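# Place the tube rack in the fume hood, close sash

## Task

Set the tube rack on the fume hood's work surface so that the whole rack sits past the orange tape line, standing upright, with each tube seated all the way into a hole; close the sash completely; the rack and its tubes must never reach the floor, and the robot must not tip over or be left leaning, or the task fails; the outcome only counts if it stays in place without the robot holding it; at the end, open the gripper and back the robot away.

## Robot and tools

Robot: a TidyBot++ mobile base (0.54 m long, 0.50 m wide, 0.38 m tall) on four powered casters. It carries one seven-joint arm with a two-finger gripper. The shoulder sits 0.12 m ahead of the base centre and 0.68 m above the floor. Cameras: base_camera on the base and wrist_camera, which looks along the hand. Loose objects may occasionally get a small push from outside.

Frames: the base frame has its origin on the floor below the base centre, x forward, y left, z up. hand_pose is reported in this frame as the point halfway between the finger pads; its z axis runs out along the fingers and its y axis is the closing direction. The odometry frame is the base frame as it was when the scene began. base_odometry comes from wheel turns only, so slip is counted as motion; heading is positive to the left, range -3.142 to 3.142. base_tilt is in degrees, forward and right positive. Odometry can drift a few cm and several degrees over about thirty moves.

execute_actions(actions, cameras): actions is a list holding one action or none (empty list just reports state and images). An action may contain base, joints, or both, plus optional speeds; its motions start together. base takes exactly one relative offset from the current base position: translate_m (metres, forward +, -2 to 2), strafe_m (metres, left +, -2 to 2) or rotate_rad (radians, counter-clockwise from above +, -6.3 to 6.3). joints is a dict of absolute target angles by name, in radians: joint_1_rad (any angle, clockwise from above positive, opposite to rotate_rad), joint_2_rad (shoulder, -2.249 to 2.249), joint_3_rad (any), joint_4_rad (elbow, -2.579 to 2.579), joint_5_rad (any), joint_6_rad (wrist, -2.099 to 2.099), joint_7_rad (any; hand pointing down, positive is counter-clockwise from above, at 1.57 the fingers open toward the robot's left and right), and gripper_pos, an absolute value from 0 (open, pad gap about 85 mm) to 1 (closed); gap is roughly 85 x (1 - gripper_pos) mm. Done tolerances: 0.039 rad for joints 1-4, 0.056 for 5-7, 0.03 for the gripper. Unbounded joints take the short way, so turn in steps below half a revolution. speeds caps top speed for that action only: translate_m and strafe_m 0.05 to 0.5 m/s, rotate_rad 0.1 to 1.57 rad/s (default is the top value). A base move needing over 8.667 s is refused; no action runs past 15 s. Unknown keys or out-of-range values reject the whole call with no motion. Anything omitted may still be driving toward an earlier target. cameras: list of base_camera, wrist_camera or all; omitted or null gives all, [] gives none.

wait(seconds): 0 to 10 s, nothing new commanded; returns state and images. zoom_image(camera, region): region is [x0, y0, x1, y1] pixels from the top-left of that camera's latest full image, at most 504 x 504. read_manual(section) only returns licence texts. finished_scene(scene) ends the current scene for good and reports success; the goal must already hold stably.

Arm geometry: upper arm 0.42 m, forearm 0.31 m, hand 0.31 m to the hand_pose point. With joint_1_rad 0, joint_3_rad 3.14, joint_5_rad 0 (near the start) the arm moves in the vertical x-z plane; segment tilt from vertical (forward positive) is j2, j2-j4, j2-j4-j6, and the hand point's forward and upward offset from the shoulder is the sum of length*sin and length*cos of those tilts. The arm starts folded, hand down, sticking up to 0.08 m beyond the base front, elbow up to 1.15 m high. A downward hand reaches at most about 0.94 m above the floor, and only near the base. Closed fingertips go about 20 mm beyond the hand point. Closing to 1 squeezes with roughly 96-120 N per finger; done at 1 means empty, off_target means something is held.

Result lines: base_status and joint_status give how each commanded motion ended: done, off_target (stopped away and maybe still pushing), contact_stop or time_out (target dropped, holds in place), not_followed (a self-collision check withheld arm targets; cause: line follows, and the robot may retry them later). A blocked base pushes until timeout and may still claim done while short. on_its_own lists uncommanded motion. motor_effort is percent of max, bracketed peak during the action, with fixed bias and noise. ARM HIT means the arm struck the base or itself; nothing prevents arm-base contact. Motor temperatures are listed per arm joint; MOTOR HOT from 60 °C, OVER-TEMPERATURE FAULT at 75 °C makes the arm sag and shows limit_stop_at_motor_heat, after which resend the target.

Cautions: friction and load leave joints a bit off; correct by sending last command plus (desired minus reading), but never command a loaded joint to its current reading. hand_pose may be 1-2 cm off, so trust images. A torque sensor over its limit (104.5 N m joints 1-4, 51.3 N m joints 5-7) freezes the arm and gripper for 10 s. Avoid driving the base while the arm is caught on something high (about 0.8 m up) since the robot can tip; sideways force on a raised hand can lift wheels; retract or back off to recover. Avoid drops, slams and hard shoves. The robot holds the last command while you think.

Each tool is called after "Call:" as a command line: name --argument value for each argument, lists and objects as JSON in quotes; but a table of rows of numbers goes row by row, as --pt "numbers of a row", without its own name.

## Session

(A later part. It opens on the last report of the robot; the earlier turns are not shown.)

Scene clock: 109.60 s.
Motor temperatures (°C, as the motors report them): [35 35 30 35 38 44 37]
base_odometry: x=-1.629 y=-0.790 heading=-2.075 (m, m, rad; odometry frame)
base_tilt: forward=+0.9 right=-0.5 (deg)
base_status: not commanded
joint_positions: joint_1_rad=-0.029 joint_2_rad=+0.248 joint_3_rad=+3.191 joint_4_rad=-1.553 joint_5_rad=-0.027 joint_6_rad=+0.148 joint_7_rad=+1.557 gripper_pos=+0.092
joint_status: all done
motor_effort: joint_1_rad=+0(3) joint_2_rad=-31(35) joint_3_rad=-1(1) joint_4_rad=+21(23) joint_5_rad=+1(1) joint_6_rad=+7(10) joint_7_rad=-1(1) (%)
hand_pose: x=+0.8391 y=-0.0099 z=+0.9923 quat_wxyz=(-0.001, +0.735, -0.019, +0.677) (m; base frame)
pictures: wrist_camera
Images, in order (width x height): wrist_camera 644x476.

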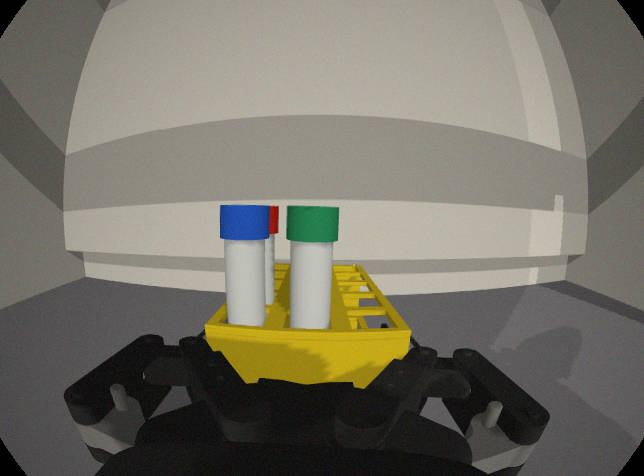

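Call:
execute_actions --actions '[{"joints":{"gripper_pos":0,"joint_6_rad":0.15}}]' --cameras '[]'

Call:
execute_actions --actions '[{"base":{"translate_m":-0.09},"speeds":{"translate_m":0.1}}]' --cameras '["wrist_camera"]'

Call:
execute_actions --actions '[{"joints":{"joint_2_rad":0.05}}]' --cameras '[]'

Call:
execute_actions --actions '[{"base":{"translate_m":-0.33}}]' --cameras '[]'

Call:
execute_actions --actions '[{"joints":{"joint_4_rad":-0.4,"joint_6_rad":-0.93,"joint_7_rad":0.0}}]' --cameras '[]'

Call:
execute_actions --actions '[{"base":{"translate_m":0.18}}]'

Scene clock: 115.87 s.
Motor temperatures (°C, as the motors report them): [35 35 30 36 38 44 37]
base_odometry: x=-1.629 y=-0.790 heading=-2.075 (m, m, rad; odometry frame)
base_tilt: forward=+1.0 right=-0.6 (deg)
base_status: not commanded
joint_positions: joint_1_rad=-0.029 joint_2_rad=+0.248 joint_3_rad=+3.191 joint_4_rad=-1.553 joint_5_rad=-0.027 joint_6_rad=+0.148 joint_7_rad=+1.557 gripper_pos=+0.000
joint_status: all done
motor_effort: joint_1_rad=+1(1) joint_2_rad=-34(36) joint_3_rad=+0(1) joint_4_rad=+23(24) joint_5_rad=+1(1) joint_6_rad=+9(9) joint_7_rad=-1(1) (%)
hand_pose: x=+0.8392 y=-0.0099 z=+0.9921 quat_wxyz=(-0.001, +0.735, -0.019, +0.677) (m; base frame)
pictures: none
No camera images: the call's "cameras" was empty. Leave "cameras" out to get every camera's image.

Scene clock: 117.33 s.
Motor temperatures (°C, as the motors report them): [35 35 30 36 38 44 37]
base_odometry: x=-1.585 y=-0.711 heading=-2.075 (m, m, rad; odometry frame)
base_tilt: forward=+1.0 right=-0.6 (deg)
base_status: done
joint_positions: joint_1_rad=-0.029 joint_2_rad=+0.249 joint_3_rad=+3.191 joint_4_rad=-1.547 joint_5_rad=-0.027 joint_6_rad=+0.148 joint_7_rad=+1.557 gripper_pos=+0.000
joint_status: not commanded
motor_effort: joint_1_rad=+1(0) joint_2_rad=-35(38) joint_3_rad=+0(1) joint_4_rad=+23(23) joint_5_rad=+1(2) joint_6_rad=+9(9) joint_7_rad=+0(1) (%)
hand_pose: x=+0.8398 y=-0.0098 z=+0.9959 quat_wxyz=(-0.001, +0.733, -0.019, +0.680) (m; base frame)
pictures: wrist_camera
Images, in order (width x height): wrist_camera 644x476.

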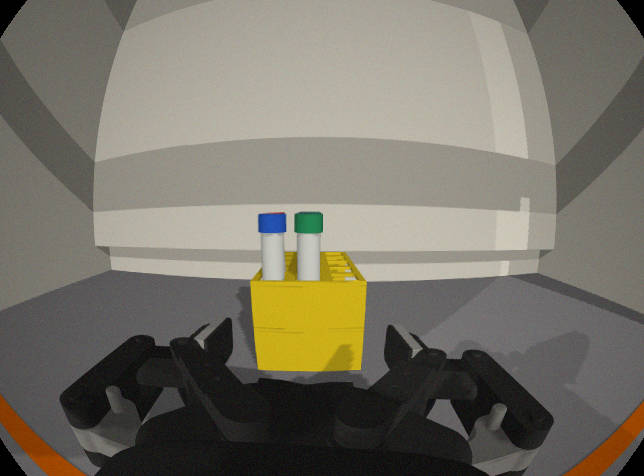

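Scene clock: 118.80 s.
Motor temperatures (°C, as the motors report them): [35 35 30 36 38 44 37]
base_odometry: x=-1.585 y=-0.711 heading=-2.075 (m, m, rad; odometry frame)
base_tilt: forward=+1.0 right=-0.6 (deg)
base_status: not commanded
joint_positions: joint_1_rad=-0.029 joint_2_rad=+0.043 joint_3_rad=+3.191 joint_4_rad=-1.547 joint_5_rad=-0.027 joint_6_rad=+0.148 joint_7_rad=+1.557 gripper_pos=+0.000
joint_status: all done
motor_effort: joint_1_rad=+1(1) joint_2_rad=-26(38) joint_3_rad=-1(0) joint_4_rad=+23(25) joint_5_rad=+2(1) joint_6_rad=+9(9) joint_7_rad=-1(1) (%)
hand_pose: x=+0.7607 y=-0.0121 z=+1.1361 quat_wxyz=(-0.005, +0.660, -0.021, +0.751) (m; base frame)
pictures: none
No camera images: the call's "cameras" was empty. Leave "cameras" out to get every camera's image.

Scene clock: 120.80 s.
Motor temperatures (°C, as the motors report them): [35 35 30 36 38 44 37]
base_odometry: x=-1.426 y=-0.422 heading=-2.074 (m, m, rad; odometry frame)
base_tilt: forward=+0.9 right=-0.6 (deg)
base_status: done
joint_positions: joint_1_rad=-0.029 joint_2_rad=+0.043 joint_3_rad=+3.191 joint_4_rad=-1.547 joint_5_rad=-0.027 joint_6_rad=+0.148 joint_7_rad=+1.557 gripper_pos=+0.000
joint_status: not commanded
motor_effort: joint_1_rad=+1(3) joint_2_rad=-26(31) joint_3_rad=+0(1) joint_4_rad=+24(24) joint_5_rad=+1(1) joint_6_rad=+9(9) joint_7_rad=-1(1) (%)
hand_pose: x=+0.7605 y=-0.0119 z=+1.1363 quat_wxyz=(-0.006, +0.660, -0.021, +0.751) (m; base frame)
pictures: none
No camera images: the call's "cameras" was empty. Leave "cameras" out to get every camera's image.

Scene clock: 123.27 s.
Motor temperatures (°C, as the motors report them): [35 35 30 36 38 44 37]
base_odometry: x=-1.426 y=-0.422 heading=-2.074 (m, m, rad; odometry frame)
base_tilt: forward=+1.0 right=-0.6 (deg)
base_status: not commanded
joint_positions: joint_1_rad=-0.029 joint_2_rad=+0.044 joint_3_rad=+3.191 joint_4_rad=-0.414 joint_5_rad=-0.027 joint_6_rad=-0.893 joint_7_rad=+0.020 gripper_pos=+0.000
joint_status: all done
motor_effort: joint_1_rad=+1(1) joint_2_rad=-15(28) joint_3_rad=+0(0) joint_4_rad=+14(25) joint_5_rad=+2(2) joint_6_rad=+8(10) joint_7_rad=-1(0) (%)
hand_pose: x=+0.5805 y=+0.0001 z=+1.4523 quat_wxyz=(-0.550, +0.444, -0.439, +0.554) (m; base frame)
pictures: none
No camera images: the call's "cameras" was empty. Leave "cameras" out to get every camera's image.

Scene clock: 124.87 s.
Motor temperatures (°C, as the motors report them): [35 35 30 36 38 44 37]
base_odometry: x=-1.513 y=-0.579 heading=-2.075 (m, m, rad; odometry frame)
base_tilt: forward=+1.0 right=-0.6 (deg)
base_status: done
joint_positions: joint_1_rad=-0.029 joint_2_rad=+0.055 joint_3_rad=+3.191 joint_4_rad=-0.412 joint_5_rad=-0.027 joint_6_rad=-0.895 joint_7_rad=+0.020 gripper_pos=+0.000
joint_status: not commanded
motor_effort: joint_1_rad=+1(2) joint_2_rad=-16(21) joint_3_rad=+0(0) joint_4_rad=+14(16) joint_5_rad=+1(2) joint_6_rad=+9(9) joint_7_rad=+0(1) (%)
hand_pose: x=+0.5884 y=+0.0004 z=+1.4474 quat_wxyz=(-0.547, +0.448, -0.442, +0.552) (m; base frame)
pictures: base_camera, wrist_camera
Images, in order (width x height): base_camera 644x364, wrist_camera 644x476.

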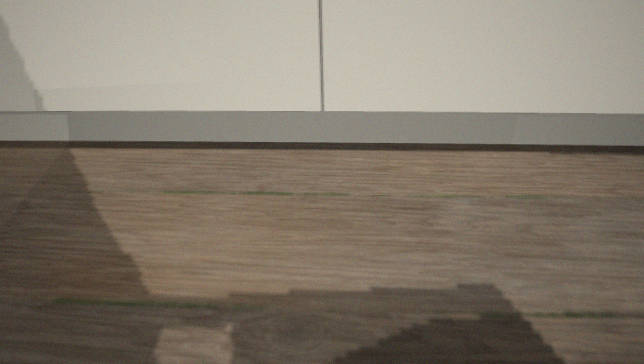

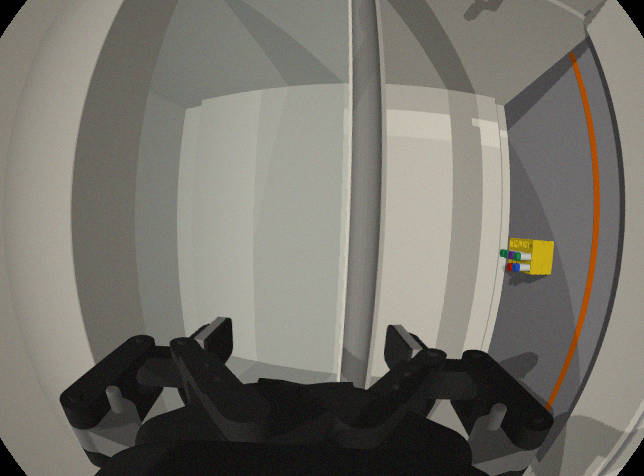

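Call:
execute_actions --actions '[{"joints":{"joint_6_rad":-1.03}}]' --cameras '[]'

Call:
execute_actions --actions '[{"base":{"translate_m":0.095},"speeds":{"translate_m":0.08}}]' --cameras '[]'

Call:
execute_actions --actions '[{"joints":{"gripper_pos":1}}]' --cameras '["wrist_camera"]'

Scene clock: 129.27 s.
Motor temperatures (°C, as the motors report them): [35 35 30 36 38 44 37]
base_odometry: x=-1.513 y=-0.579 heading=-2.075 (m, m, rad; odometry frame)
base_tilt: forward=+0.9 right=-0.5 (deg)
base_status: not commanded
joint_positions: joint_1_rad=-0.029 joint_2_rad=+0.054 joint_3_rad=+3.191 joint_4_rad=-0.411 joint_5_rad=-0.027 joint_6_rad=-1.005 joint_7_rad=+0.020 gripper_pos=+0.000
joint_status: all done
motor_effort: joint_1_rad=+2(2) joint_2_rad=-18(20) joint_3_rad=+0(0) joint_4_rad=+14(17) joint_5_rad=+2(1) joint_6_rad=+9(10) joint_7_rad=-1(1) (%)
hand_pose: x=+0.5934 y=+0.0007 z=+1.4140 quat_wxyz=(-0.522, +0.477, -0.471, +0.527) (m; base frame)
pictures: none
No camera images: the call's "cameras" was empty. Leave "cameras" out to get every camera's image.

Scene clock: 130.97 s.
Motor temperatures (°C, as the motors report them): [35 35 30 36 38 44 37]
base_odometry: x=-1.559 y=-0.663 heading=-2.075 (m, m, rad; odometry frame)
base_tilt: forward=+0.9 right=-0.6 (deg)
base_status: done
joint_positions: joint_1_rad=-0.029 joint_2_rad=+0.053 joint_3_rad=+3.191 joint_4_rad=-0.411 joint_5_rad=-0.027 joint_6_rad=-1.005 joint_7_rad=+0.020 gripper_pos=+0.000
joint_status: not commanded
motor_effort: joint_1_rad=+1(0) joint_2_rad=-17(21) joint_3_rad=+0(1) joint_4_rad=+14(16) joint_5_rad=+2(1) joint_6_rad=+9(9) joint_7_rad=-1(0) (%)
hand_pose: x=+0.5922 y=+0.0007 z=+1.4148 quat_wxyz=(-0.523, +0.477, -0.471, +0.527) (m; base frame)
pictures: none
No camera images: the call's "cameras" was empty. Leave "cameras" out to get every camera's image.

Scene clock: 132.07 s.
Motor temperatures (°C, as the motors report them): [35 35 30 36 38 44 37]
base_odometry: x=-1.559 y=-0.663 heading=-2.075 (m, m, rad; odometry frame)
base_tilt: forward=+0.9 right=-0.6 (deg)
base_status: not commanded
joint_positions: joint_1_rad=-0.029 joint_2_rad=+0.049 joint_3_rad=+3.191 joint_4_rad=-0.396 joint_5_rad=-0.027 joint_6_rad=-1.005 joint_7_rad=+0.020 gripper_pos=+0.763
joint_status: gripper_pos off_target (ended at +0.763, target +1.000)
motor_effort: joint_1_rad=+1(1) joint_2_rad=-17(18) joint_3_rad=+0(1) joint_4_rad=+13(16) joint_5_rad=+1(1) joint_6_rad=+4(12) joint_7_rad=-1(1) (%)
hand_pose: x=+0.5846 y=+0.0007 z=+1.4233 quat_wxyz=(-0.527, +0.472, -0.466, +0.532) (m; base frame)
pictures: wrist_camera
Images, in order (width x height): wrist_camera 644x476.

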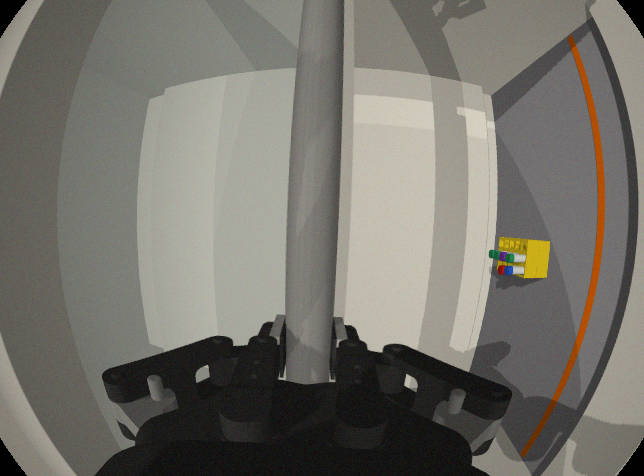

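Call:
execute_actions --actions '[{"joints":{"joint_2_rad":-0.19,"joint_4_rad":-1.05,"joint_6_rad":-0.75}}]' --cameras '[]'

Call:
execute_actions --actions '[{"joints":{"joint_2_rad":-0.33,"joint_4_rad":-1.56,"joint_6_rad":-0.4}}]' --cameras '[]'

Call:
execute_actions --actions '[{"joints":{"joint_2_rad":-0.37,"joint_4_rad":-2.0,"joint_6_rad":-0.05}}]' --cameras '[]'

Scene clock: 137.07 s.
Motor temperatures (°C, as the motors report them): [35 35 30 36 38 44 37]
base_odometry: x=-1.559 y=-0.663 heading=-2.075 (m, m, rad; odometry frame)
base_tilt: forward=+1.0 right=-0.6 (deg)
base_status: not commanded
joint_positions: joint_1_rad=-0.035 joint_2_rad=-0.171 joint_3_rad=+3.180 joint_4_rad=-0.977 joint_5_rad=-0.027 joint_6_rad=-0.647 joint_7_rad=+0.020 gripper_pos=+0.763
joint_status: joint_4_rad off_target (ended at -0.977, target -1.050); joint_6_rad off_target (ended at -0.647, target -0.750); the others done
motor_effort: joint_1_rad=+5(4) joint_2_rad=-13(19) joint_3_rad=+4(4) joint_4_rad=+8(13) joint_5_rad=+2(3) joint_6_rad=-7(17) joint_7_rad=-3(3) (%)
hand_pose: x=+0.5840 y=+0.0006 z=+1.3508 quat_wxyz=(-0.533, +0.471, -0.468, +0.524) (m; base frame)
pictures: none
No camera images: the call's "cameras" was empty. Leave "cameras" out to get every camera's image.

Scene clock: 138.97 s.
Motor temperatures (°C, as the motors report them): [35 35 30 35 38 44 37]
base_odometry: x=-1.559 y=-0.663 heading=-2.075 (m, m, rad; odometry frame)
base_tilt: forward=+0.9 right=-0.6 (deg)
base_status: not commanded
joint_positions: joint_1_rad=-0.037 joint_2_rad=-0.320 joint_3_rad=+3.173 joint_4_rad=-1.475 joint_5_rad=-0.027 joint_6_rad=-0.310 joint_7_rad=+0.020 gripper_pos=+0.765
joint_status: joint_4_rad off_target (ended at -1.475, target -1.560); joint_6_rad off_target (ended at -0.310, target -0.400); the others done
motor_effort: joint_1_rad=+5(5) joint_2_rad=-9(16) joint_3_rad=+6(6) joint_4_rad=+9(10) joint_5_rad=+1(3) joint_6_rad=-5(19) joint_7_rad=-3(4) (%)
hand_pose: x=+0.5842 y=+0.0015 z=+1.2411 quat_wxyz=(-0.533, +0.473, -0.473, +0.518) (m; base frame)
pictures: none
No camera images: the call's "cameras" was empty. Leave "cameras" out to get every camera's image.

Scene clock: 140.93 s.
Motor temperatures (°C, as the motors report them): [35 35 30 35 38 44 37]
base_odometry: x=-1.559 y=-0.663 heading=-2.075 (m, m, rad; odometry frame)
base_tilt: forward=+0.9 right=-0.6 (deg)
base_status: not commanded
joint_positions: joint_1_rad=-0.039 joint_2_rad=-0.385 joint_3_rad=+3.169 joint_4_rad=-1.892 joint_5_rad=-0.027 joint_6_rad=+0.057 joint_7_rad=+0.020 gripper_pos=+0.767
joint_status: joint_4_rad off_target (ended at -1.892, target -2.000); joint_6_rad off_target (ended at +0.057, target -0.050); the others done
motor_effort: joint_1_rad=+3(7) joint_2_rad=-3(9) joint_3_rad=+3(7) joint_4_rad=+6(10) joint_5_rad=-1(2) joint_6_rad=-6(19) joint_7_rad=-3(4) (%)
hand_pose: x=+0.5842 y=+0.0028 z=+1.1292 quat_wxyz=(-0.537, +0.468, -0.470, +0.522) (m; base frame)
pictures: none
No camera images: the call's "cameras" was empty. Leave "cameras" out to get every camera's image.

Call:
execute_actions --actions '[{"joints":{"joint_2_rad":-0.37,"joint_4_rad":-2.12,"joint_6_rad":0.0}}]' --cameras '[]'

Scene clock: 144.40 s.
Motor temperatures (°C, as the motors report them): [35 35 30 35 38 44 37]
base_odometry: x=-1.559 y=-0.663 heading=-2.075 (m, m, rad; odometry frame)
base_tilt: forward=+0.9 right=-0.6 (deg)
base_status: not commanded
joint_positions: joint_1_rad=-0.040 joint_2_rad=-0.386 joint_3_rad=+3.169 joint_4_rad=-1.948 joint_5_rad=-0.027 joint_6_rad=+0.113 joint_7_rad=+0.020 gripper_pos=+0.768
joint_status: joint_4_rad off_target (ended at -1.948, target -2.120); joint_6_rad off_target (ended at +0.113, target +0.000); the others done
motor_effort: joint_1_rad=+4(5) joint_2_rad=-3(8) joint_3_rad=+3(5) joint_4_rad=-4(7) joint_5_rad=-1(2) joint_6_rad=-13(14) joint_7_rad=-3(4) (%)
hand_pose: x=+0.5843 y=+0.0030 z=+1.1120 quat_wxyz=(-0.537, +0.467, -0.470, +0.522) (m; base frame)
pictures: none
No camera images: the call's "cameras" was empty. Leave "cameras" out to get every camera's image.

Call:
execute_actions --actions '[{"joints":{"joint_2_rad":-0.385,"joint_4_rad":-1.95,"joint_6_rad":0.11,"gripper_pos":0}}]' --cameras '[]'

Call:
execute_actions --actions '[{"base":{"translate_m":-0.12}}]' --cameras '[]'

Call:
execute_actions --actions '[{"joints":{"joint_2_rad":-0.19,"joint_4_rad":-1.33,"joint_6_rad":-0.6,"joint_7_rad":1.6,"gripper_pos":1}}]' --cameras '[]'

Call:
execute_actions --actions '[{"base":{"translate_m":0.085},"speeds":{"translate_m":0.1}}]' --cameras '[]'

Call:
execute_actions --actions '[{"joints":{"joint_2_rad":-0.237,"joint_4_rad":-2.0,"joint_6_rad":-0.2}}]' --cameras '[]'

Call:
execute_actions --actions '[{"joints":{"joint_2_rad":-0.22,"joint_4_rad":-2.15,"joint_6_rad":-0.27}}]' --cameras '["wrist_camera"]'

Call:
execute_actions --actions '[{"joints":{"joint_2_rad":-0.3,"joint_4_rad":-1.85,"joint_6_rad":-0.1}}]' --cameras '[]'

Call:
execute_actions --actions '[{"base":{"translate_m":-0.35}}]' --cameras '["wrist_camera"]'

Scene clock: 154.20 s.
Motor temperatures (°C, as the motors report them): [35 35 30 35 38 44 37]
base_odometry: x=-1.559 y=-0.663 heading=-2.075 (m, m, rad; odometry frame)
base_tilt: forward=+1.0 right=-0.5 (deg)
base_status: not commanded
joint_positions: joint_1_rad=-0.040 joint_2_rad=-0.384 joint_3_rad=+3.179 joint_4_rad=-1.966 joint_5_rad=-0.027 joint_6_rad=+0.110 joint_7_rad=+0.020 gripper_pos=+0.000
joint_status: all done
motor_effort: joint_1_rad=+1(3) joint_2_rad=-9(11) joint_3_rad=+0(4) joint_4_rad=+24(25) joint_5_rad=+2(2) joint_6_rad=+8(14) joint_7_rad=+0(3) (%)
hand_pose: x=+0.5859 y=-0.0031 z=+1.0991 quat_wxyz=(-0.530, +0.470, -0.480, +0.518) (m; base frame)
pictures: none
No camera images: the call's "cameras" was empty. Leave "cameras" out to get every camera's image.

Scene clock: 155.53 s.
Motor temperatures (°C, as the motors report them): [35 35 30 35 38 44 37]
base_odometry: x=-1.501 y=-0.558 heading=-2.075 (m, m, rad; odometry frame)
base_tilt: forward=+0.9 right=-0.6 (deg)
base_status: done
joint_positions: joint_1_rad=-0.040 joint_2_rad=-0.390 joint_3_rad=+3.180 joint_4_rad=-1.965 joint_5_rad=-0.027 joint_6_rad=+0.110 joint_7_rad=+0.020 gripper_pos=+0.000
joint_status: not commanded
motor_effort: joint_1_rad=+2(2) joint_2_rad=-9(13) joint_3_rad=+0(1) joint_4_rad=+23(24) joint_5_rad=+2(1) joint_6_rad=+9(9) joint_7_rad=+0(0) (%)
hand_pose: x=+0.5836 y=-0.0034 z=+1.1024 quat_wxyz=(-0.531, +0.468, -0.478, +0.520) (m; base frame)
pictures: none
No camera images: the call's "cameras" was empty. Leave "cameras" out to get every camera's image.

Scene clock: 157.63 s.
Motor temperatures (°C, as the motors report them): [35 34 30 35 38 44 37]
base_odometry: x=-1.501 y=-0.558 heading=-2.075 (m, m, rad; odometry frame)
base_tilt: forward=+1.0 right=-0.6 (deg)
base_status: not commanded
joint_positions: joint_1_rad=-0.040 joint_2_rad=-0.207 joint_3_rad=+3.180 joint_4_rad=-1.346 joint_5_rad=-0.027 joint_6_rad=-0.564 joint_7_rad=+1.583 gripper_pos=+0.999
joint_status: all done
motor_effort: joint_1_rad=+1(2) joint_2_rad=-15(15) joint_3_rad=+0(0) joint_4_rad=+22(24) joint_5_rad=+1(2) joint_6_rad=+9(9) joint_7_rad=-1(1) (%)
hand_pose: x=+0.6272 y=+0.0033 z=+1.1842 quat_wxyz=(-0.013, +0.752, -0.001, +0.659) (m; base frame)
pictures: none
No camera images: the call's "cameras" was empty. Leave "cameras" out to get every camera's image.

Scene clock: 159.03 s.
Motor temperatures (°C, as the motors report them): [35 34 30 35 38 44 37]
base_odometry: x=-1.542 y=-0.632 heading=-2.074 (m, m, rad; odometry frame)
base_tilt: forward=+0.9 right=-0.5 (deg)
base_status: done
joint_positions: joint_1_rad=-0.040 joint_2_rad=-0.194 joint_3_rad=+3.180 joint_4_rad=-1.345 joint_5_rad=-0.027 joint_6_rad=-0.565 joint_7_rad=+1.583 gripper_pos=+0.999
joint_status: not commanded
motor_effort: joint_1_rad=+1(2) joint_2_rad=-16(17) joint_3_rad=+0(0) joint_4_rad=+22(23) joint_5_rad=+1(1) joint_6_rad=+9(9) joint_7_rad=-1(1) (%)
hand_pose: x=+0.6337 y=+0.0035 z=+1.1776 quat_wxyz=(-0.012, +0.757, -0.001, +0.654) (m; base frame)
pictures: none
No camera images: the call's "cameras" was empty. Leave "cameras" out to get every camera's image.

Scene clock: 161.30 s.
Motor temperatures (°C, as the motors report them): [35 34 30 35 38 44 37]
TORQUE WARNING: joint_6_rad reached its warning level (29.4 N m).
base_odometry: x=-1.542 y=-0.632 heading=-2.074 (m, m, rad; odometry frame)
base_tilt: forward=+1.0 right=-0.6 (deg)
base_status: not commanded
joint_positions: joint_1_rad=-0.039 joint_2_rad=-0.290 joint_3_rad=+3.181 joint_4_rad=-1.949 joint_5_rad=-0.027 joint_6_rad=-0.129 joint_7_rad=+1.583 gripper_pos=+0.999
joint_status: joint_2_rad off_target (ended at -0.290, target -0.237); joint_4_rad off_target (ended at -1.949, target -2.000); joint_6_rad off_target (ended at -0.129, target -0.200)
motor_effort: joint_1_rad=+1(4) joint_2_rad=+0(30) joint_3_rad=+0(3) joint_4_rad=+10(25) joint_5_rad=+1(3) joint_6_rad=-3(34) joint_7_rad=-1(1) (%)
hand_pose: x=+0.6161 y=+0.0000 z=+0.9903 quat_wxyz=(-0.011, +0.780, -0.007, +0.626) (m; base frame)
pictures: none
No camera images: the call's "cameras" was empty. Leave "cameras" out to get every camera's image.

Scene clock: 162.40 s.
Motor temperatures (°C, as the motors report them): [35 34 30 35 38 44 37]
base_odometry: x=-1.542 y=-0.632 heading=-2.074 (m, m, rad; odometry frame)
base_tilt: forward=+0.9 right=-0.6 (deg)
base_status: not commanded
joint_positions: joint_1_rad=-0.039 joint_2_rad=-0.300 joint_3_rad=+3.181 joint_4_rad=-1.958 joint_5_rad=-0.027 joint_6_rad=-0.129 joint_7_rad=+1.583 gripper_pos=+0.999
joint_status: joint_2_rad off_target (ended at -0.300, target -0.220); joint_4_rad off_target (ended at -1.958, target -2.150); joint_6_rad off_target (ended at -0.129, target -0.270)
motor_effort: joint_1_rad=+2(2) joint_2_rad=+7(6) joint_3_rad=+0(0) joint_4_rad=-6(15) joint_5_rad=+1(1) joint_6_rad=-17(18) joint_7_rad=-1(1) (%)
hand_pose: x=+0.6123 y=+0.0000 z=+0.9894 quat_wxyz=(-0.011, +0.779, -0.007, +0.626) (m; base frame)
pictures: wrist_camera
Images, in order (width x height): wrist_camera 644x476.

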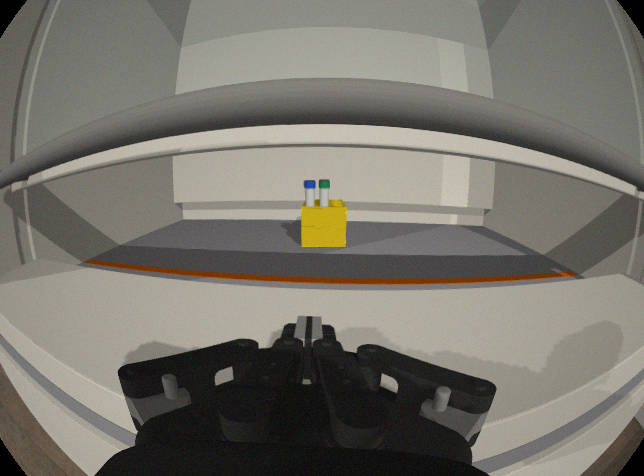

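Scene clock: 163.83 s.
Motor temperatures (°C, as the motors report them): [35 34 30 35 38 44 37]
base_odometry: x=-1.542 y=-0.632 heading=-2.074 (m, m, rad; odometry frame)
base_tilt: forward=+1.0 right=-0.6 (deg)
base_status: not commanded
joint_positions: joint_1_rad=-0.039 joint_2_rad=-0.293 joint_3_rad=+3.181 joint_4_rad=-1.864 joint_5_rad=-0.027 joint_6_rad=-0.129 joint_7_rad=+1.583 gripper_pos=+0.999
joint_status: all done
motor_effort: joint_1_rad=+1(2) joint_2_rad=-12(15) joint_3_rad=-1(0) joint_4_rad=+24(24) joint_5_rad=+2(1) joint_6_rad=+9(17) joint_7_rad=-1(1) (%)
hand_pose: x=+0.6209 y=-0.0006 z=+1.0445 quat_wxyz=(-0.011, +0.751, -0.007, +0.660) (m; base frame)
pictures: none
No camera images: the call's "cameras" was empty. Leave "cameras" out to get every camera's image.

Scene clock: 166.00 s.
Motor temperatures (°C, as the motors report them): [35 34 30 35 38 44 37]
base_odometry: x=-1.373 y=-0.325 heading=-2.074 (m, m, rad; odometry frame)
base_tilt: forward=+1.0 right=-0.6 (deg)
base_status: done
joint_positions: joint_1_rad=-0.039 joint_2_rad=-0.305 joint_3_rad=+3.181 joint_4_rad=-1.863 joint_5_rad=-0.027 joint_6_rad=-0.129 joint_7_rad=+1.583 gripper_pos=+0.999
joint_status: not commanded
motor_effort: joint_1_rad=+2(2) joint_2_rad=-12(17) joint_3_rad=+0(1) joint_4_rad=+23(23) joint_5_rad=+1(1) joint_6_rad=+9(9) joint_7_rad=-1(1) (%)
hand_pose: x=+0.6167 y=-0.0016 z=+1.0510 quat_wxyz=(-0.011, +0.747, -0.008, +0.665) (m; base frame)
pictures: wrist_camera
Images, in order (width x height): wrist_camera 644x476.

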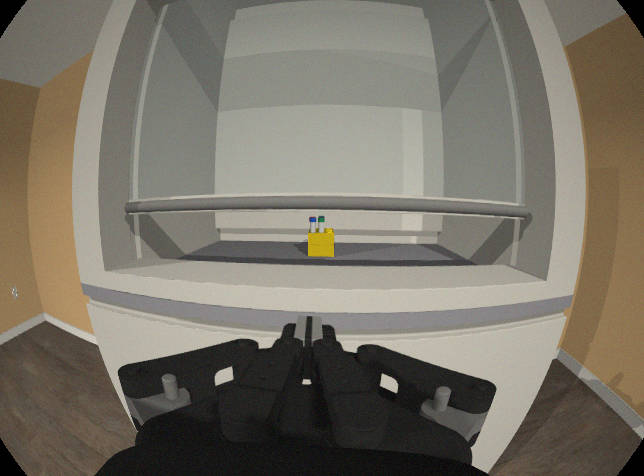

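Call:
execute_actions --actions '[{"joints":{"joint_2_rad":-0.17,"joint_4_rad":-1.22,"joint_6_rad":-0.97,"joint_7_rad":0,"gripper_pos":0.1}}]' --cameras '[]'

Call:
execute_actions --actions '[{"base":{"translate_m":0.38},"speeds":{"translate_m":0.15}}]' --cameras '["wrist_camera"]'

Call:
execute_actions --actions '[{"joints":{"gripper_pos":1}}]' --cameras '["wrist_camera"]'

Scene clock: 172.97 s.
Motor temperatures (°C, as the motors report them): [35 34 30 36 38 44 38]
base_odometry: x=-1.373 y=-0.325 heading=-2.074 (m, m, rad; odometry frame)
base_tilt: forward=+1.0 right=-0.5 (deg)
base_status: not commanded
joint_positions: joint_1_rad=-0.039 joint_2_rad=-0.188 joint_3_rad=+3.181 joint_4_rad=-1.236 joint_5_rad=-0.027 joint_6_rad=-0.935 joint_7_rad=+0.017 gripper_pos=+0.100
joint_status: all done
motor_effort: joint_1_rad=+1(1) joint_2_rad=-14(15) joint_3_rad=+0(0) joint_4_rad=+22(25) joint_5_rad=+1(1) joint_6_rad=+8(8) joint_7_rad=+0(1) (%)
hand_pose: x=+0.5985 y=+0.0046 z=+1.1278 quat_wxyz=(-0.396, +0.595, -0.589, +0.379) (m; base frame)
pictures: none
No camera images: the call's "cameras" was empty. Leave "cameras" out to get every camera's image.

Scene clock: 176.20 s.
Motor temperatures (°C, as the motors report them): [35 34 30 36 38 44 38]
base_odometry: x=-1.557 y=-0.658 heading=-2.075 (m, m, rad; odometry frame)
base_tilt: forward=+1.0 right=-0.6 (deg)
base_status: done
joint_positions: joint_1_rad=-0.039 joint_2_rad=-0.170 joint_3_rad=+3.181 joint_4_rad=-1.235 joint_5_rad=-0.027 joint_6_rad=-0.935 joint_7_rad=+0.017 gripper_pos=+0.100
joint_status: not commanded
motor_effort: joint_1_rad=+1(1) joint_2_rad=-16(18) joint_3_rad=-1(0) joint_4_rad=+21(23) joint_5_rad=+2(1) joint_6_rad=+8(8) joint_7_rad=-1(1) (%)
hand_pose: x=+0.6063 y=+0.0049 z=+1.1193 quat_wxyz=(-0.390, +0.598, -0.592, +0.374) (m; base frame)
pictures: wrist_camera
Images, in order (width x height): wrist_camera 644x476.

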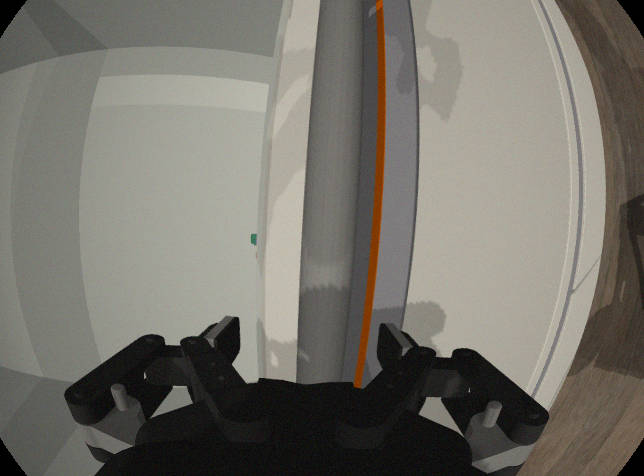

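Scene clock: 177.23 s.
Motor temperatures (°C, as the motors report them): [35 34 30 36 38 44 38]
base_odometry: x=-1.557 y=-0.658 heading=-2.074 (m, m, rad; odometry frame)
base_tilt: forward=+1.0 right=-0.7 (deg)
base_status: not commanded
joint_positions: joint_1_rad=-0.039 joint_2_rad=-0.170 joint_3_rad=+3.181 joint_4_rad=-1.236 joint_5_rad=-0.027 joint_6_rad=-0.956 joint_7_rad=+0.017 gripper_pos=+0.757
joint_status: gripper_pos off_target (ended at +0.757, target +1.000)
motor_effort: joint_1_rad=+1(1) joint_2_rad=-14(18) joint_3_rad=-1(1) joint_4_rad=+22(28) joint_5_rad=+2(2) joint_6_rad=+10(16) joint_7_rad=+0(1) (%)
hand_pose: x=+0.6034 y=+0.0050 z=+1.1133 quat_wxyz=(-0.384, +0.602, -0.596, +0.368) (m; base frame)
pictures: wrist_camera
Images, in order (width x height): wrist_camera 644x476.

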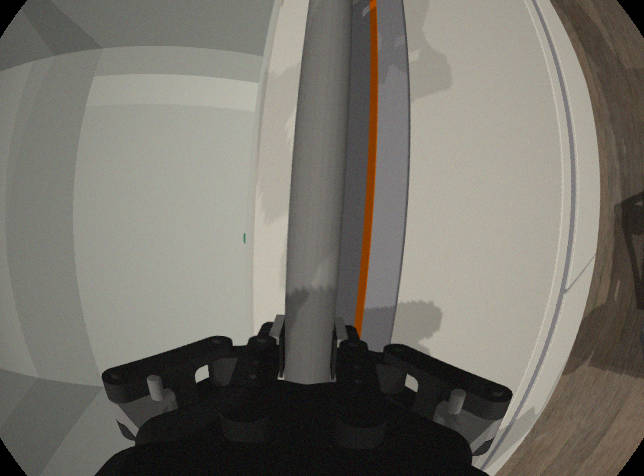

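Call:
execute_actions --actions '[{"joints":{"joint_2_rad":-0.2,"joint_4_rad":-1.85,"joint_6_rad":-0.65}}]' --cameras '["wrist_camera"]'

Scene clock: 182.13 s.
Motor temperatures (°C, as the motors report them): [35 34 30 36 38 44 38]
base_odometry: x=-1.557 y=-0.658 heading=-2.074 (m, m, rad; odometry frame)
base_tilt: forward=+1.0 right=-0.5 (deg)
base_status: not commanded
joint_positions: joint_1_rad=-0.039 joint_2_rad=-0.281 joint_3_rad=+3.174 joint_4_rad=-1.705 joint_5_rad=-0.027 joint_6_rad=-0.493 joint_7_rad=+0.017 gripper_pos=+0.757
joint_status: joint_2_rad off_target (ended at -0.281, target -0.200); joint_4_rad off_target (ended at -1.705, target -1.850); joint_6_rad off_target (ended at -0.493, target -0.650)
motor_effort: joint_1_rad=+3(6) joint_2_rad=+0(15) joint_3_rad=+1(6) joint_4_rad=-1(22) joint_5_rad=+2(5) joint_6_rad=-14(22) joint_7_rad=-1(0) (%)
hand_pose: x=+0.6064 y=+0.0061 z=+1.0266 quat_wxyz=(-0.416, +0.580, -0.577, +0.397) (m; base frame)
pictures: wrist_camera
Images, in order (width x height): wrist_camera 644x476.

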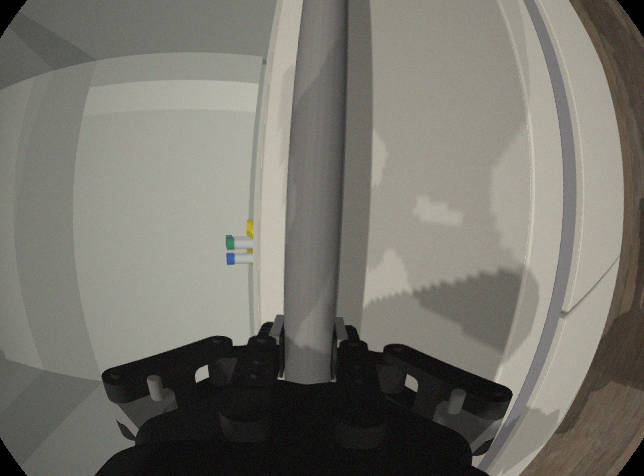

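Finish from the top, same as scene 1.

Call:
execute_actions --actions '[{"joints":{"joint_2_rad":-0.28,"joint_4_rad":-1.69,"joint_6_rad":-0.49,"gripper_pos":0.5}}]' --cameras '[]'

Call:
execute_actions --actions '[{"base":{"translate_m":-0.12}}]' --cameras '[]'

Call:
execute_actions --actions '[{"joints":{"joint_2_rad":-0.19,"joint_4_rad":-1.33,"joint_6_rad":-0.82,"joint_7_rad":1.6,"gripper_pos":1}}]' --cameras '[]'

Call:
execute_actions --actions '[{"base":{"translate_m":0.12},"speeds":{"translate_m":0.1}}]' --cameras '[]'

Call:
execute_actions --actions '[{"joints":{"joint_2_rad":-0.2,"joint_4_rad":-1.7,"joint_6_rad":-0.6}}]' --cameras '[]'

Call:
execute_actions --actions '[{"joints":{"joint_2_rad":-0.18,"joint_4_rad":-1.9,"joint_6_rad":-0.65}}]' --cameras '["wrist_camera"]'

Call:
execute_actions --actions '[{"joints":{"joint_2_rad":-0.3,"joint_4_rad":-1.7,"joint_6_rad":-0.3}}]' --cameras '[]'

Call:
execute_actions --actions '[{"base":{"translate_m":-0.35},"joints":{"joint_4_rad":-1.95,"joint_6_rad":0.0}}]' --cameras '["wrist_camera"]'

Scene clock: 190.97 s.
Motor temperatures (°C, as the motors report them): [35 34 30 35 38 44 38]
base_odometry: x=-1.557 y=-0.658 heading=-2.074 (m, m, rad; odometry frame)
base_tilt: forward=+1.0 right=-0.5 (deg)
base_status: not commanded
joint_positions: joint_1_rad=-0.039 joint_2_rad=-0.280 joint_3_rad=+3.176 joint_4_rad=-1.707 joint_5_rad=-0.027 joint_6_rad=-0.500 joint_7_rad=+0.017 gripper_pos=+0.500
joint_status: all done
motor_effort: joint_1_rad=+1(2) joint_2_rad=-13(14) joint_3_rad=+0(1) joint_4_rad=+22(24) joint_5_rad=+1(2) joint_6_rad=+8(13) joint_7_rad=-1(1) (%)
hand_pose: x=+0.6059 y=+0.0052 z=+1.0227 quat_wxyz=(-0.412, +0.581, -0.580, +0.394) (m; base frame)
pictures: none
No camera images: the call's "cameras" was empty. Leave "cameras" out to get every camera's image.

Scene clock: 192.30 s.
Motor temperatures (°C, as the motors report them): [35 34 30 35 38 44 38]
base_odometry: x=-1.499 y=-0.553 heading=-2.074 (m, m, rad; odometry frame)
base_tilt: forward=+0.9 right=-0.6 (deg)
base_status: done
joint_positions: joint_1_rad=-0.039 joint_2_rad=-0.284 joint_3_rad=+3.177 joint_4_rad=-1.695 joint_5_rad=-0.027 joint_6_rad=-0.498 joint_7_rad=+0.017 gripper_pos=+0.500
joint_status: not commanded
motor_effort: joint_1_rad=+1(1) joint_2_rad=-12(16) joint_3_rad=+0(0) joint_4_rad=+23(23) joint_5_rad=+1(1) joint_6_rad=+8(9) joint_7_rad=-1(1) (%)
hand_pose: x=+0.6056 y=+0.0044 z=+1.0325 quat_wxyz=(-0.418, +0.577, -0.577, +0.400) (m; base frame)
pictures: none
No camera images: the call's "cameras" was empty. Leave "cameras" out to get every camera's image.

Scene clock: 194.20 s.
Motor temperatures (°C, as the motors report them): [35 34 30 35 38 44 38]
base_odometry: x=-1.499 y=-0.553 heading=-2.074 (m, m, rad; odometry frame)
base_tilt: forward=+1.0 right=-0.5 (deg)
base_status: not commanded
joint_positions: joint_1_rad=-0.039 joint_2_rad=-0.207 joint_3_rad=+3.177 joint_4_rad=-1.345 joint_5_rad=-0.027 joint_6_rad=-0.782 joint_7_rad=+1.592 gripper_pos=+0.999
joint_status: all done
motor_effort: joint_1_rad=+2(1) joint_2_rad=-15(14) joint_3_rad=+0(0) joint_4_rad=+21(24) joint_5_rad=+1(1) joint_6_rad=+8(8) joint_7_rad=-1(1) (%)
hand_pose: x=+0.6109 y=+0.0063 z=+1.1188 quat_wxyz=(-0.012, +0.819, +0.006, +0.573) (m; base frame)
pictures: none
No camera images: the call's "cameras" was empty. Leave "cameras" out to get every camera's image.

Scene clock: 195.97 s.
Motor temperatures (°C, as the motors report them): [35 34 30 36 38 44 38]
base_odometry: x=-1.557 y=-0.659 heading=-2.073 (m, m, rad; odometry frame)
base_tilt: forward=+0.9 right=-0.7 (deg)
base_status: done
joint_positions: joint_1_rad=-0.039 joint_2_rad=-0.193 joint_3_rad=+3.177 joint_4_rad=-1.344 joint_5_rad=-0.027 joint_6_rad=-0.784 joint_7_rad=+1.592 gripper_pos=+0.999
joint_status: not commanded
motor_effort: joint_1_rad=+1(2) joint_2_rad=-15(17) joint_3_rad=+0(1) joint_4_rad=+21(23) joint_5_rad=+1(1) joint_6_rad=+8(8) joint_7_rad=-1(1) (%)
hand_pose: x=+0.6165 y=+0.0063 z=+1.1121 quat_wxyz=(-0.011, +0.823, +0.006, +0.567) (m; base frame)
pictures: none
No camera images: the call's "cameras" was empty. Leave "cameras" out to get every camera's image.

Scene clock: 197.47 s.
Motor temperatures (°C, as the motors report them): [35 34 30 35 38 44 38]
base_odometry: x=-1.557 y=-0.659 heading=-2.073 (m, m, rad; odometry frame)
base_tilt: forward=+1.0 right=-0.6 (deg)
base_status: not commanded
joint_positions: joint_1_rad=-0.039 joint_2_rad=-0.237 joint_3_rad=+3.176 joint_4_rad=-1.601 joint_5_rad=-0.027 joint_6_rad=-0.559 joint_7_rad=+1.592 gripper_pos=+0.999
joint_status: joint_4_rad off_target (ended at -1.601, target -1.700); the others done
motor_effort: joint_1_rad=+4(6) joint_2_rad=-4(15) joint_3_rad=+4(5) joint_4_rad=+10(22) joint_5_rad=+4(4) joint_6_rad=-4(8) joint_7_rad=-1(1) (%)
hand_pose: x=+0.6205 y=+0.0058 z=+1.0479 quat_wxyz=(-0.011, +0.820, +0.003, +0.572) (m; base frame)
pictures: none
No camera images: the call's "cameras" was empty. Leave "cameras" out to get every camera's image.

Scene clock: 199.10 s.
Motor temperatures (°C, as the motors report them): [35 34 30 35 38 44 38]
base_odometry: x=-1.557 y=-0.659 heading=-2.073 (m, m, rad; odometry frame)
base_tilt: forward=+1.0 right=-0.6 (deg)
base_status: not commanded
joint_positions: joint_1_rad=-0.040 joint_2_rad=-0.246 joint_3_rad=+3.175 joint_4_rad=-1.708 joint_5_rad=-0.027 joint_6_rad=-0.471 joint_7_rad=+1.592 gripper_pos=+0.999
joint_status: joint_2_rad off_target (ended at -0.246, target -0.180); joint_4_rad off_target (ended at -1.708, target -1.900); joint_6_rad off_target (ended at -0.471, target -0.650)
motor_effort: joint_1_rad=+4(6) joint_2_rad=+0(4) joint_3_rad=+2(5) joint_4_rad=-11(14) joint_5_rad=+3(4) joint_6_rad=-23(24) joint_7_rad=+0(1) (%)
hand_pose: x=+0.6204 y=+0.0062 z=+1.0141 quat_wxyz=(-0.011, +0.823, +0.003, +0.568) (m; base frame)
pictures: wrist_camera
Images, in order (width x height): wrist_camera 644x476.

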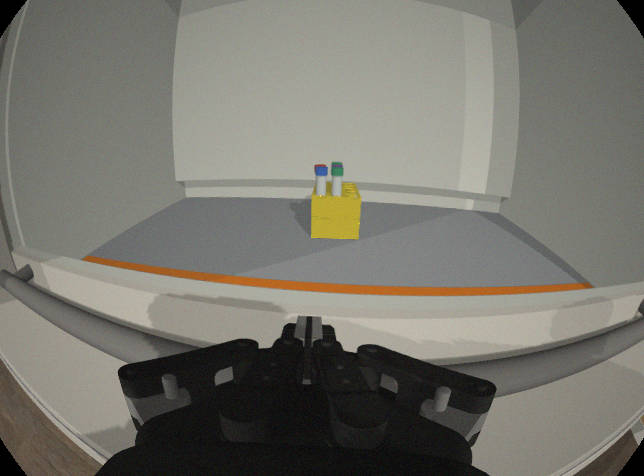

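Scene clock: 200.47 s.
Motor temperatures (°C, as the motors report them): [35 34 30 35 38 44 38]
base_odometry: x=-1.557 y=-0.659 heading=-2.073 (m, m, rad; odometry frame)
base_tilt: forward=+1.0 right=-0.6 (deg)
base_status: not commanded
joint_positions: joint_1_rad=-0.037 joint_2_rad=-0.289 joint_3_rad=+3.182 joint_4_rad=-1.711 joint_5_rad=-0.027 joint_6_rad=-0.330 joint_7_rad=+1.592 gripper_pos=+0.999
joint_status: all done
motor_effort: joint_1_rad=+2(4) joint_2_rad=-12(16) joint_3_rad=+0(3) joint_4_rad=+24(25) joint_5_rad=+1(3) joint_6_rad=+9(23) joint_7_rad=-1(1) (%)
hand_pose: x=+0.6167 y=-0.0015 z=+1.0753 quat_wxyz=(-0.009, +0.768, -0.003, +0.640) (m; base frame)
pictures: none
No camera images: the call's "cameras" was empty. Leave "cameras" out to get every camera's image.

Scene clock: 202.60 s.
Motor temperatures (°C, as the motors report them): [35 34 30 35 38 44 38]
base_odometry: x=-1.388 y=-0.352 heading=-2.072 (m, m, rad; odometry frame)
base_tilt: forward=+0.9 right=-0.6 (deg)
base_status: done
joint_positions: joint_1_rad=-0.037 joint_2_rad=-0.304 joint_3_rad=+3.183 joint_4_rad=-1.936 joint_5_rad=-0.027 joint_6_rad=-0.035 joint_7_rad=+1.592 gripper_pos=+0.999
joint_status: all done
motor_effort: joint_1_rad=+2(1) joint_2_rad=-12(18) joint_3_rad=+0(2) joint_4_rad=+23(25) joint_5_rad=+2(1) joint_6_rad=+9(10) joint_7_rad=-1(1) (%)
hand_pose: x=+0.6172 y=-0.0044 z=+1.0339 quat_wxyz=(-0.006, +0.741, -0.007, +0.672) (m; base frame)
pictures: wrist_camera
Images, in order (width x height): wrist_camera 644x476.

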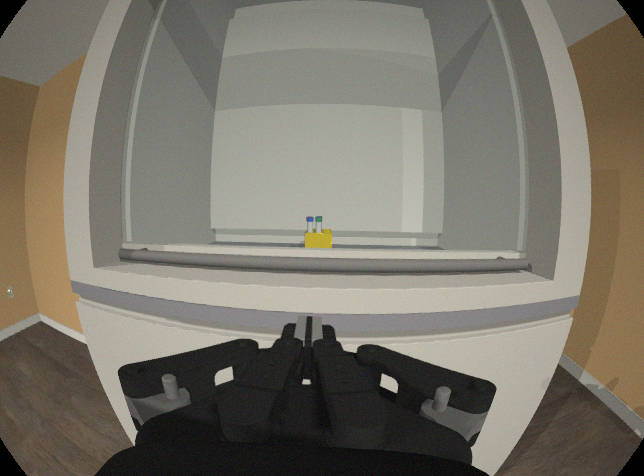

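Call:
finished_scene --scene 2

The scene is finished: the task was done.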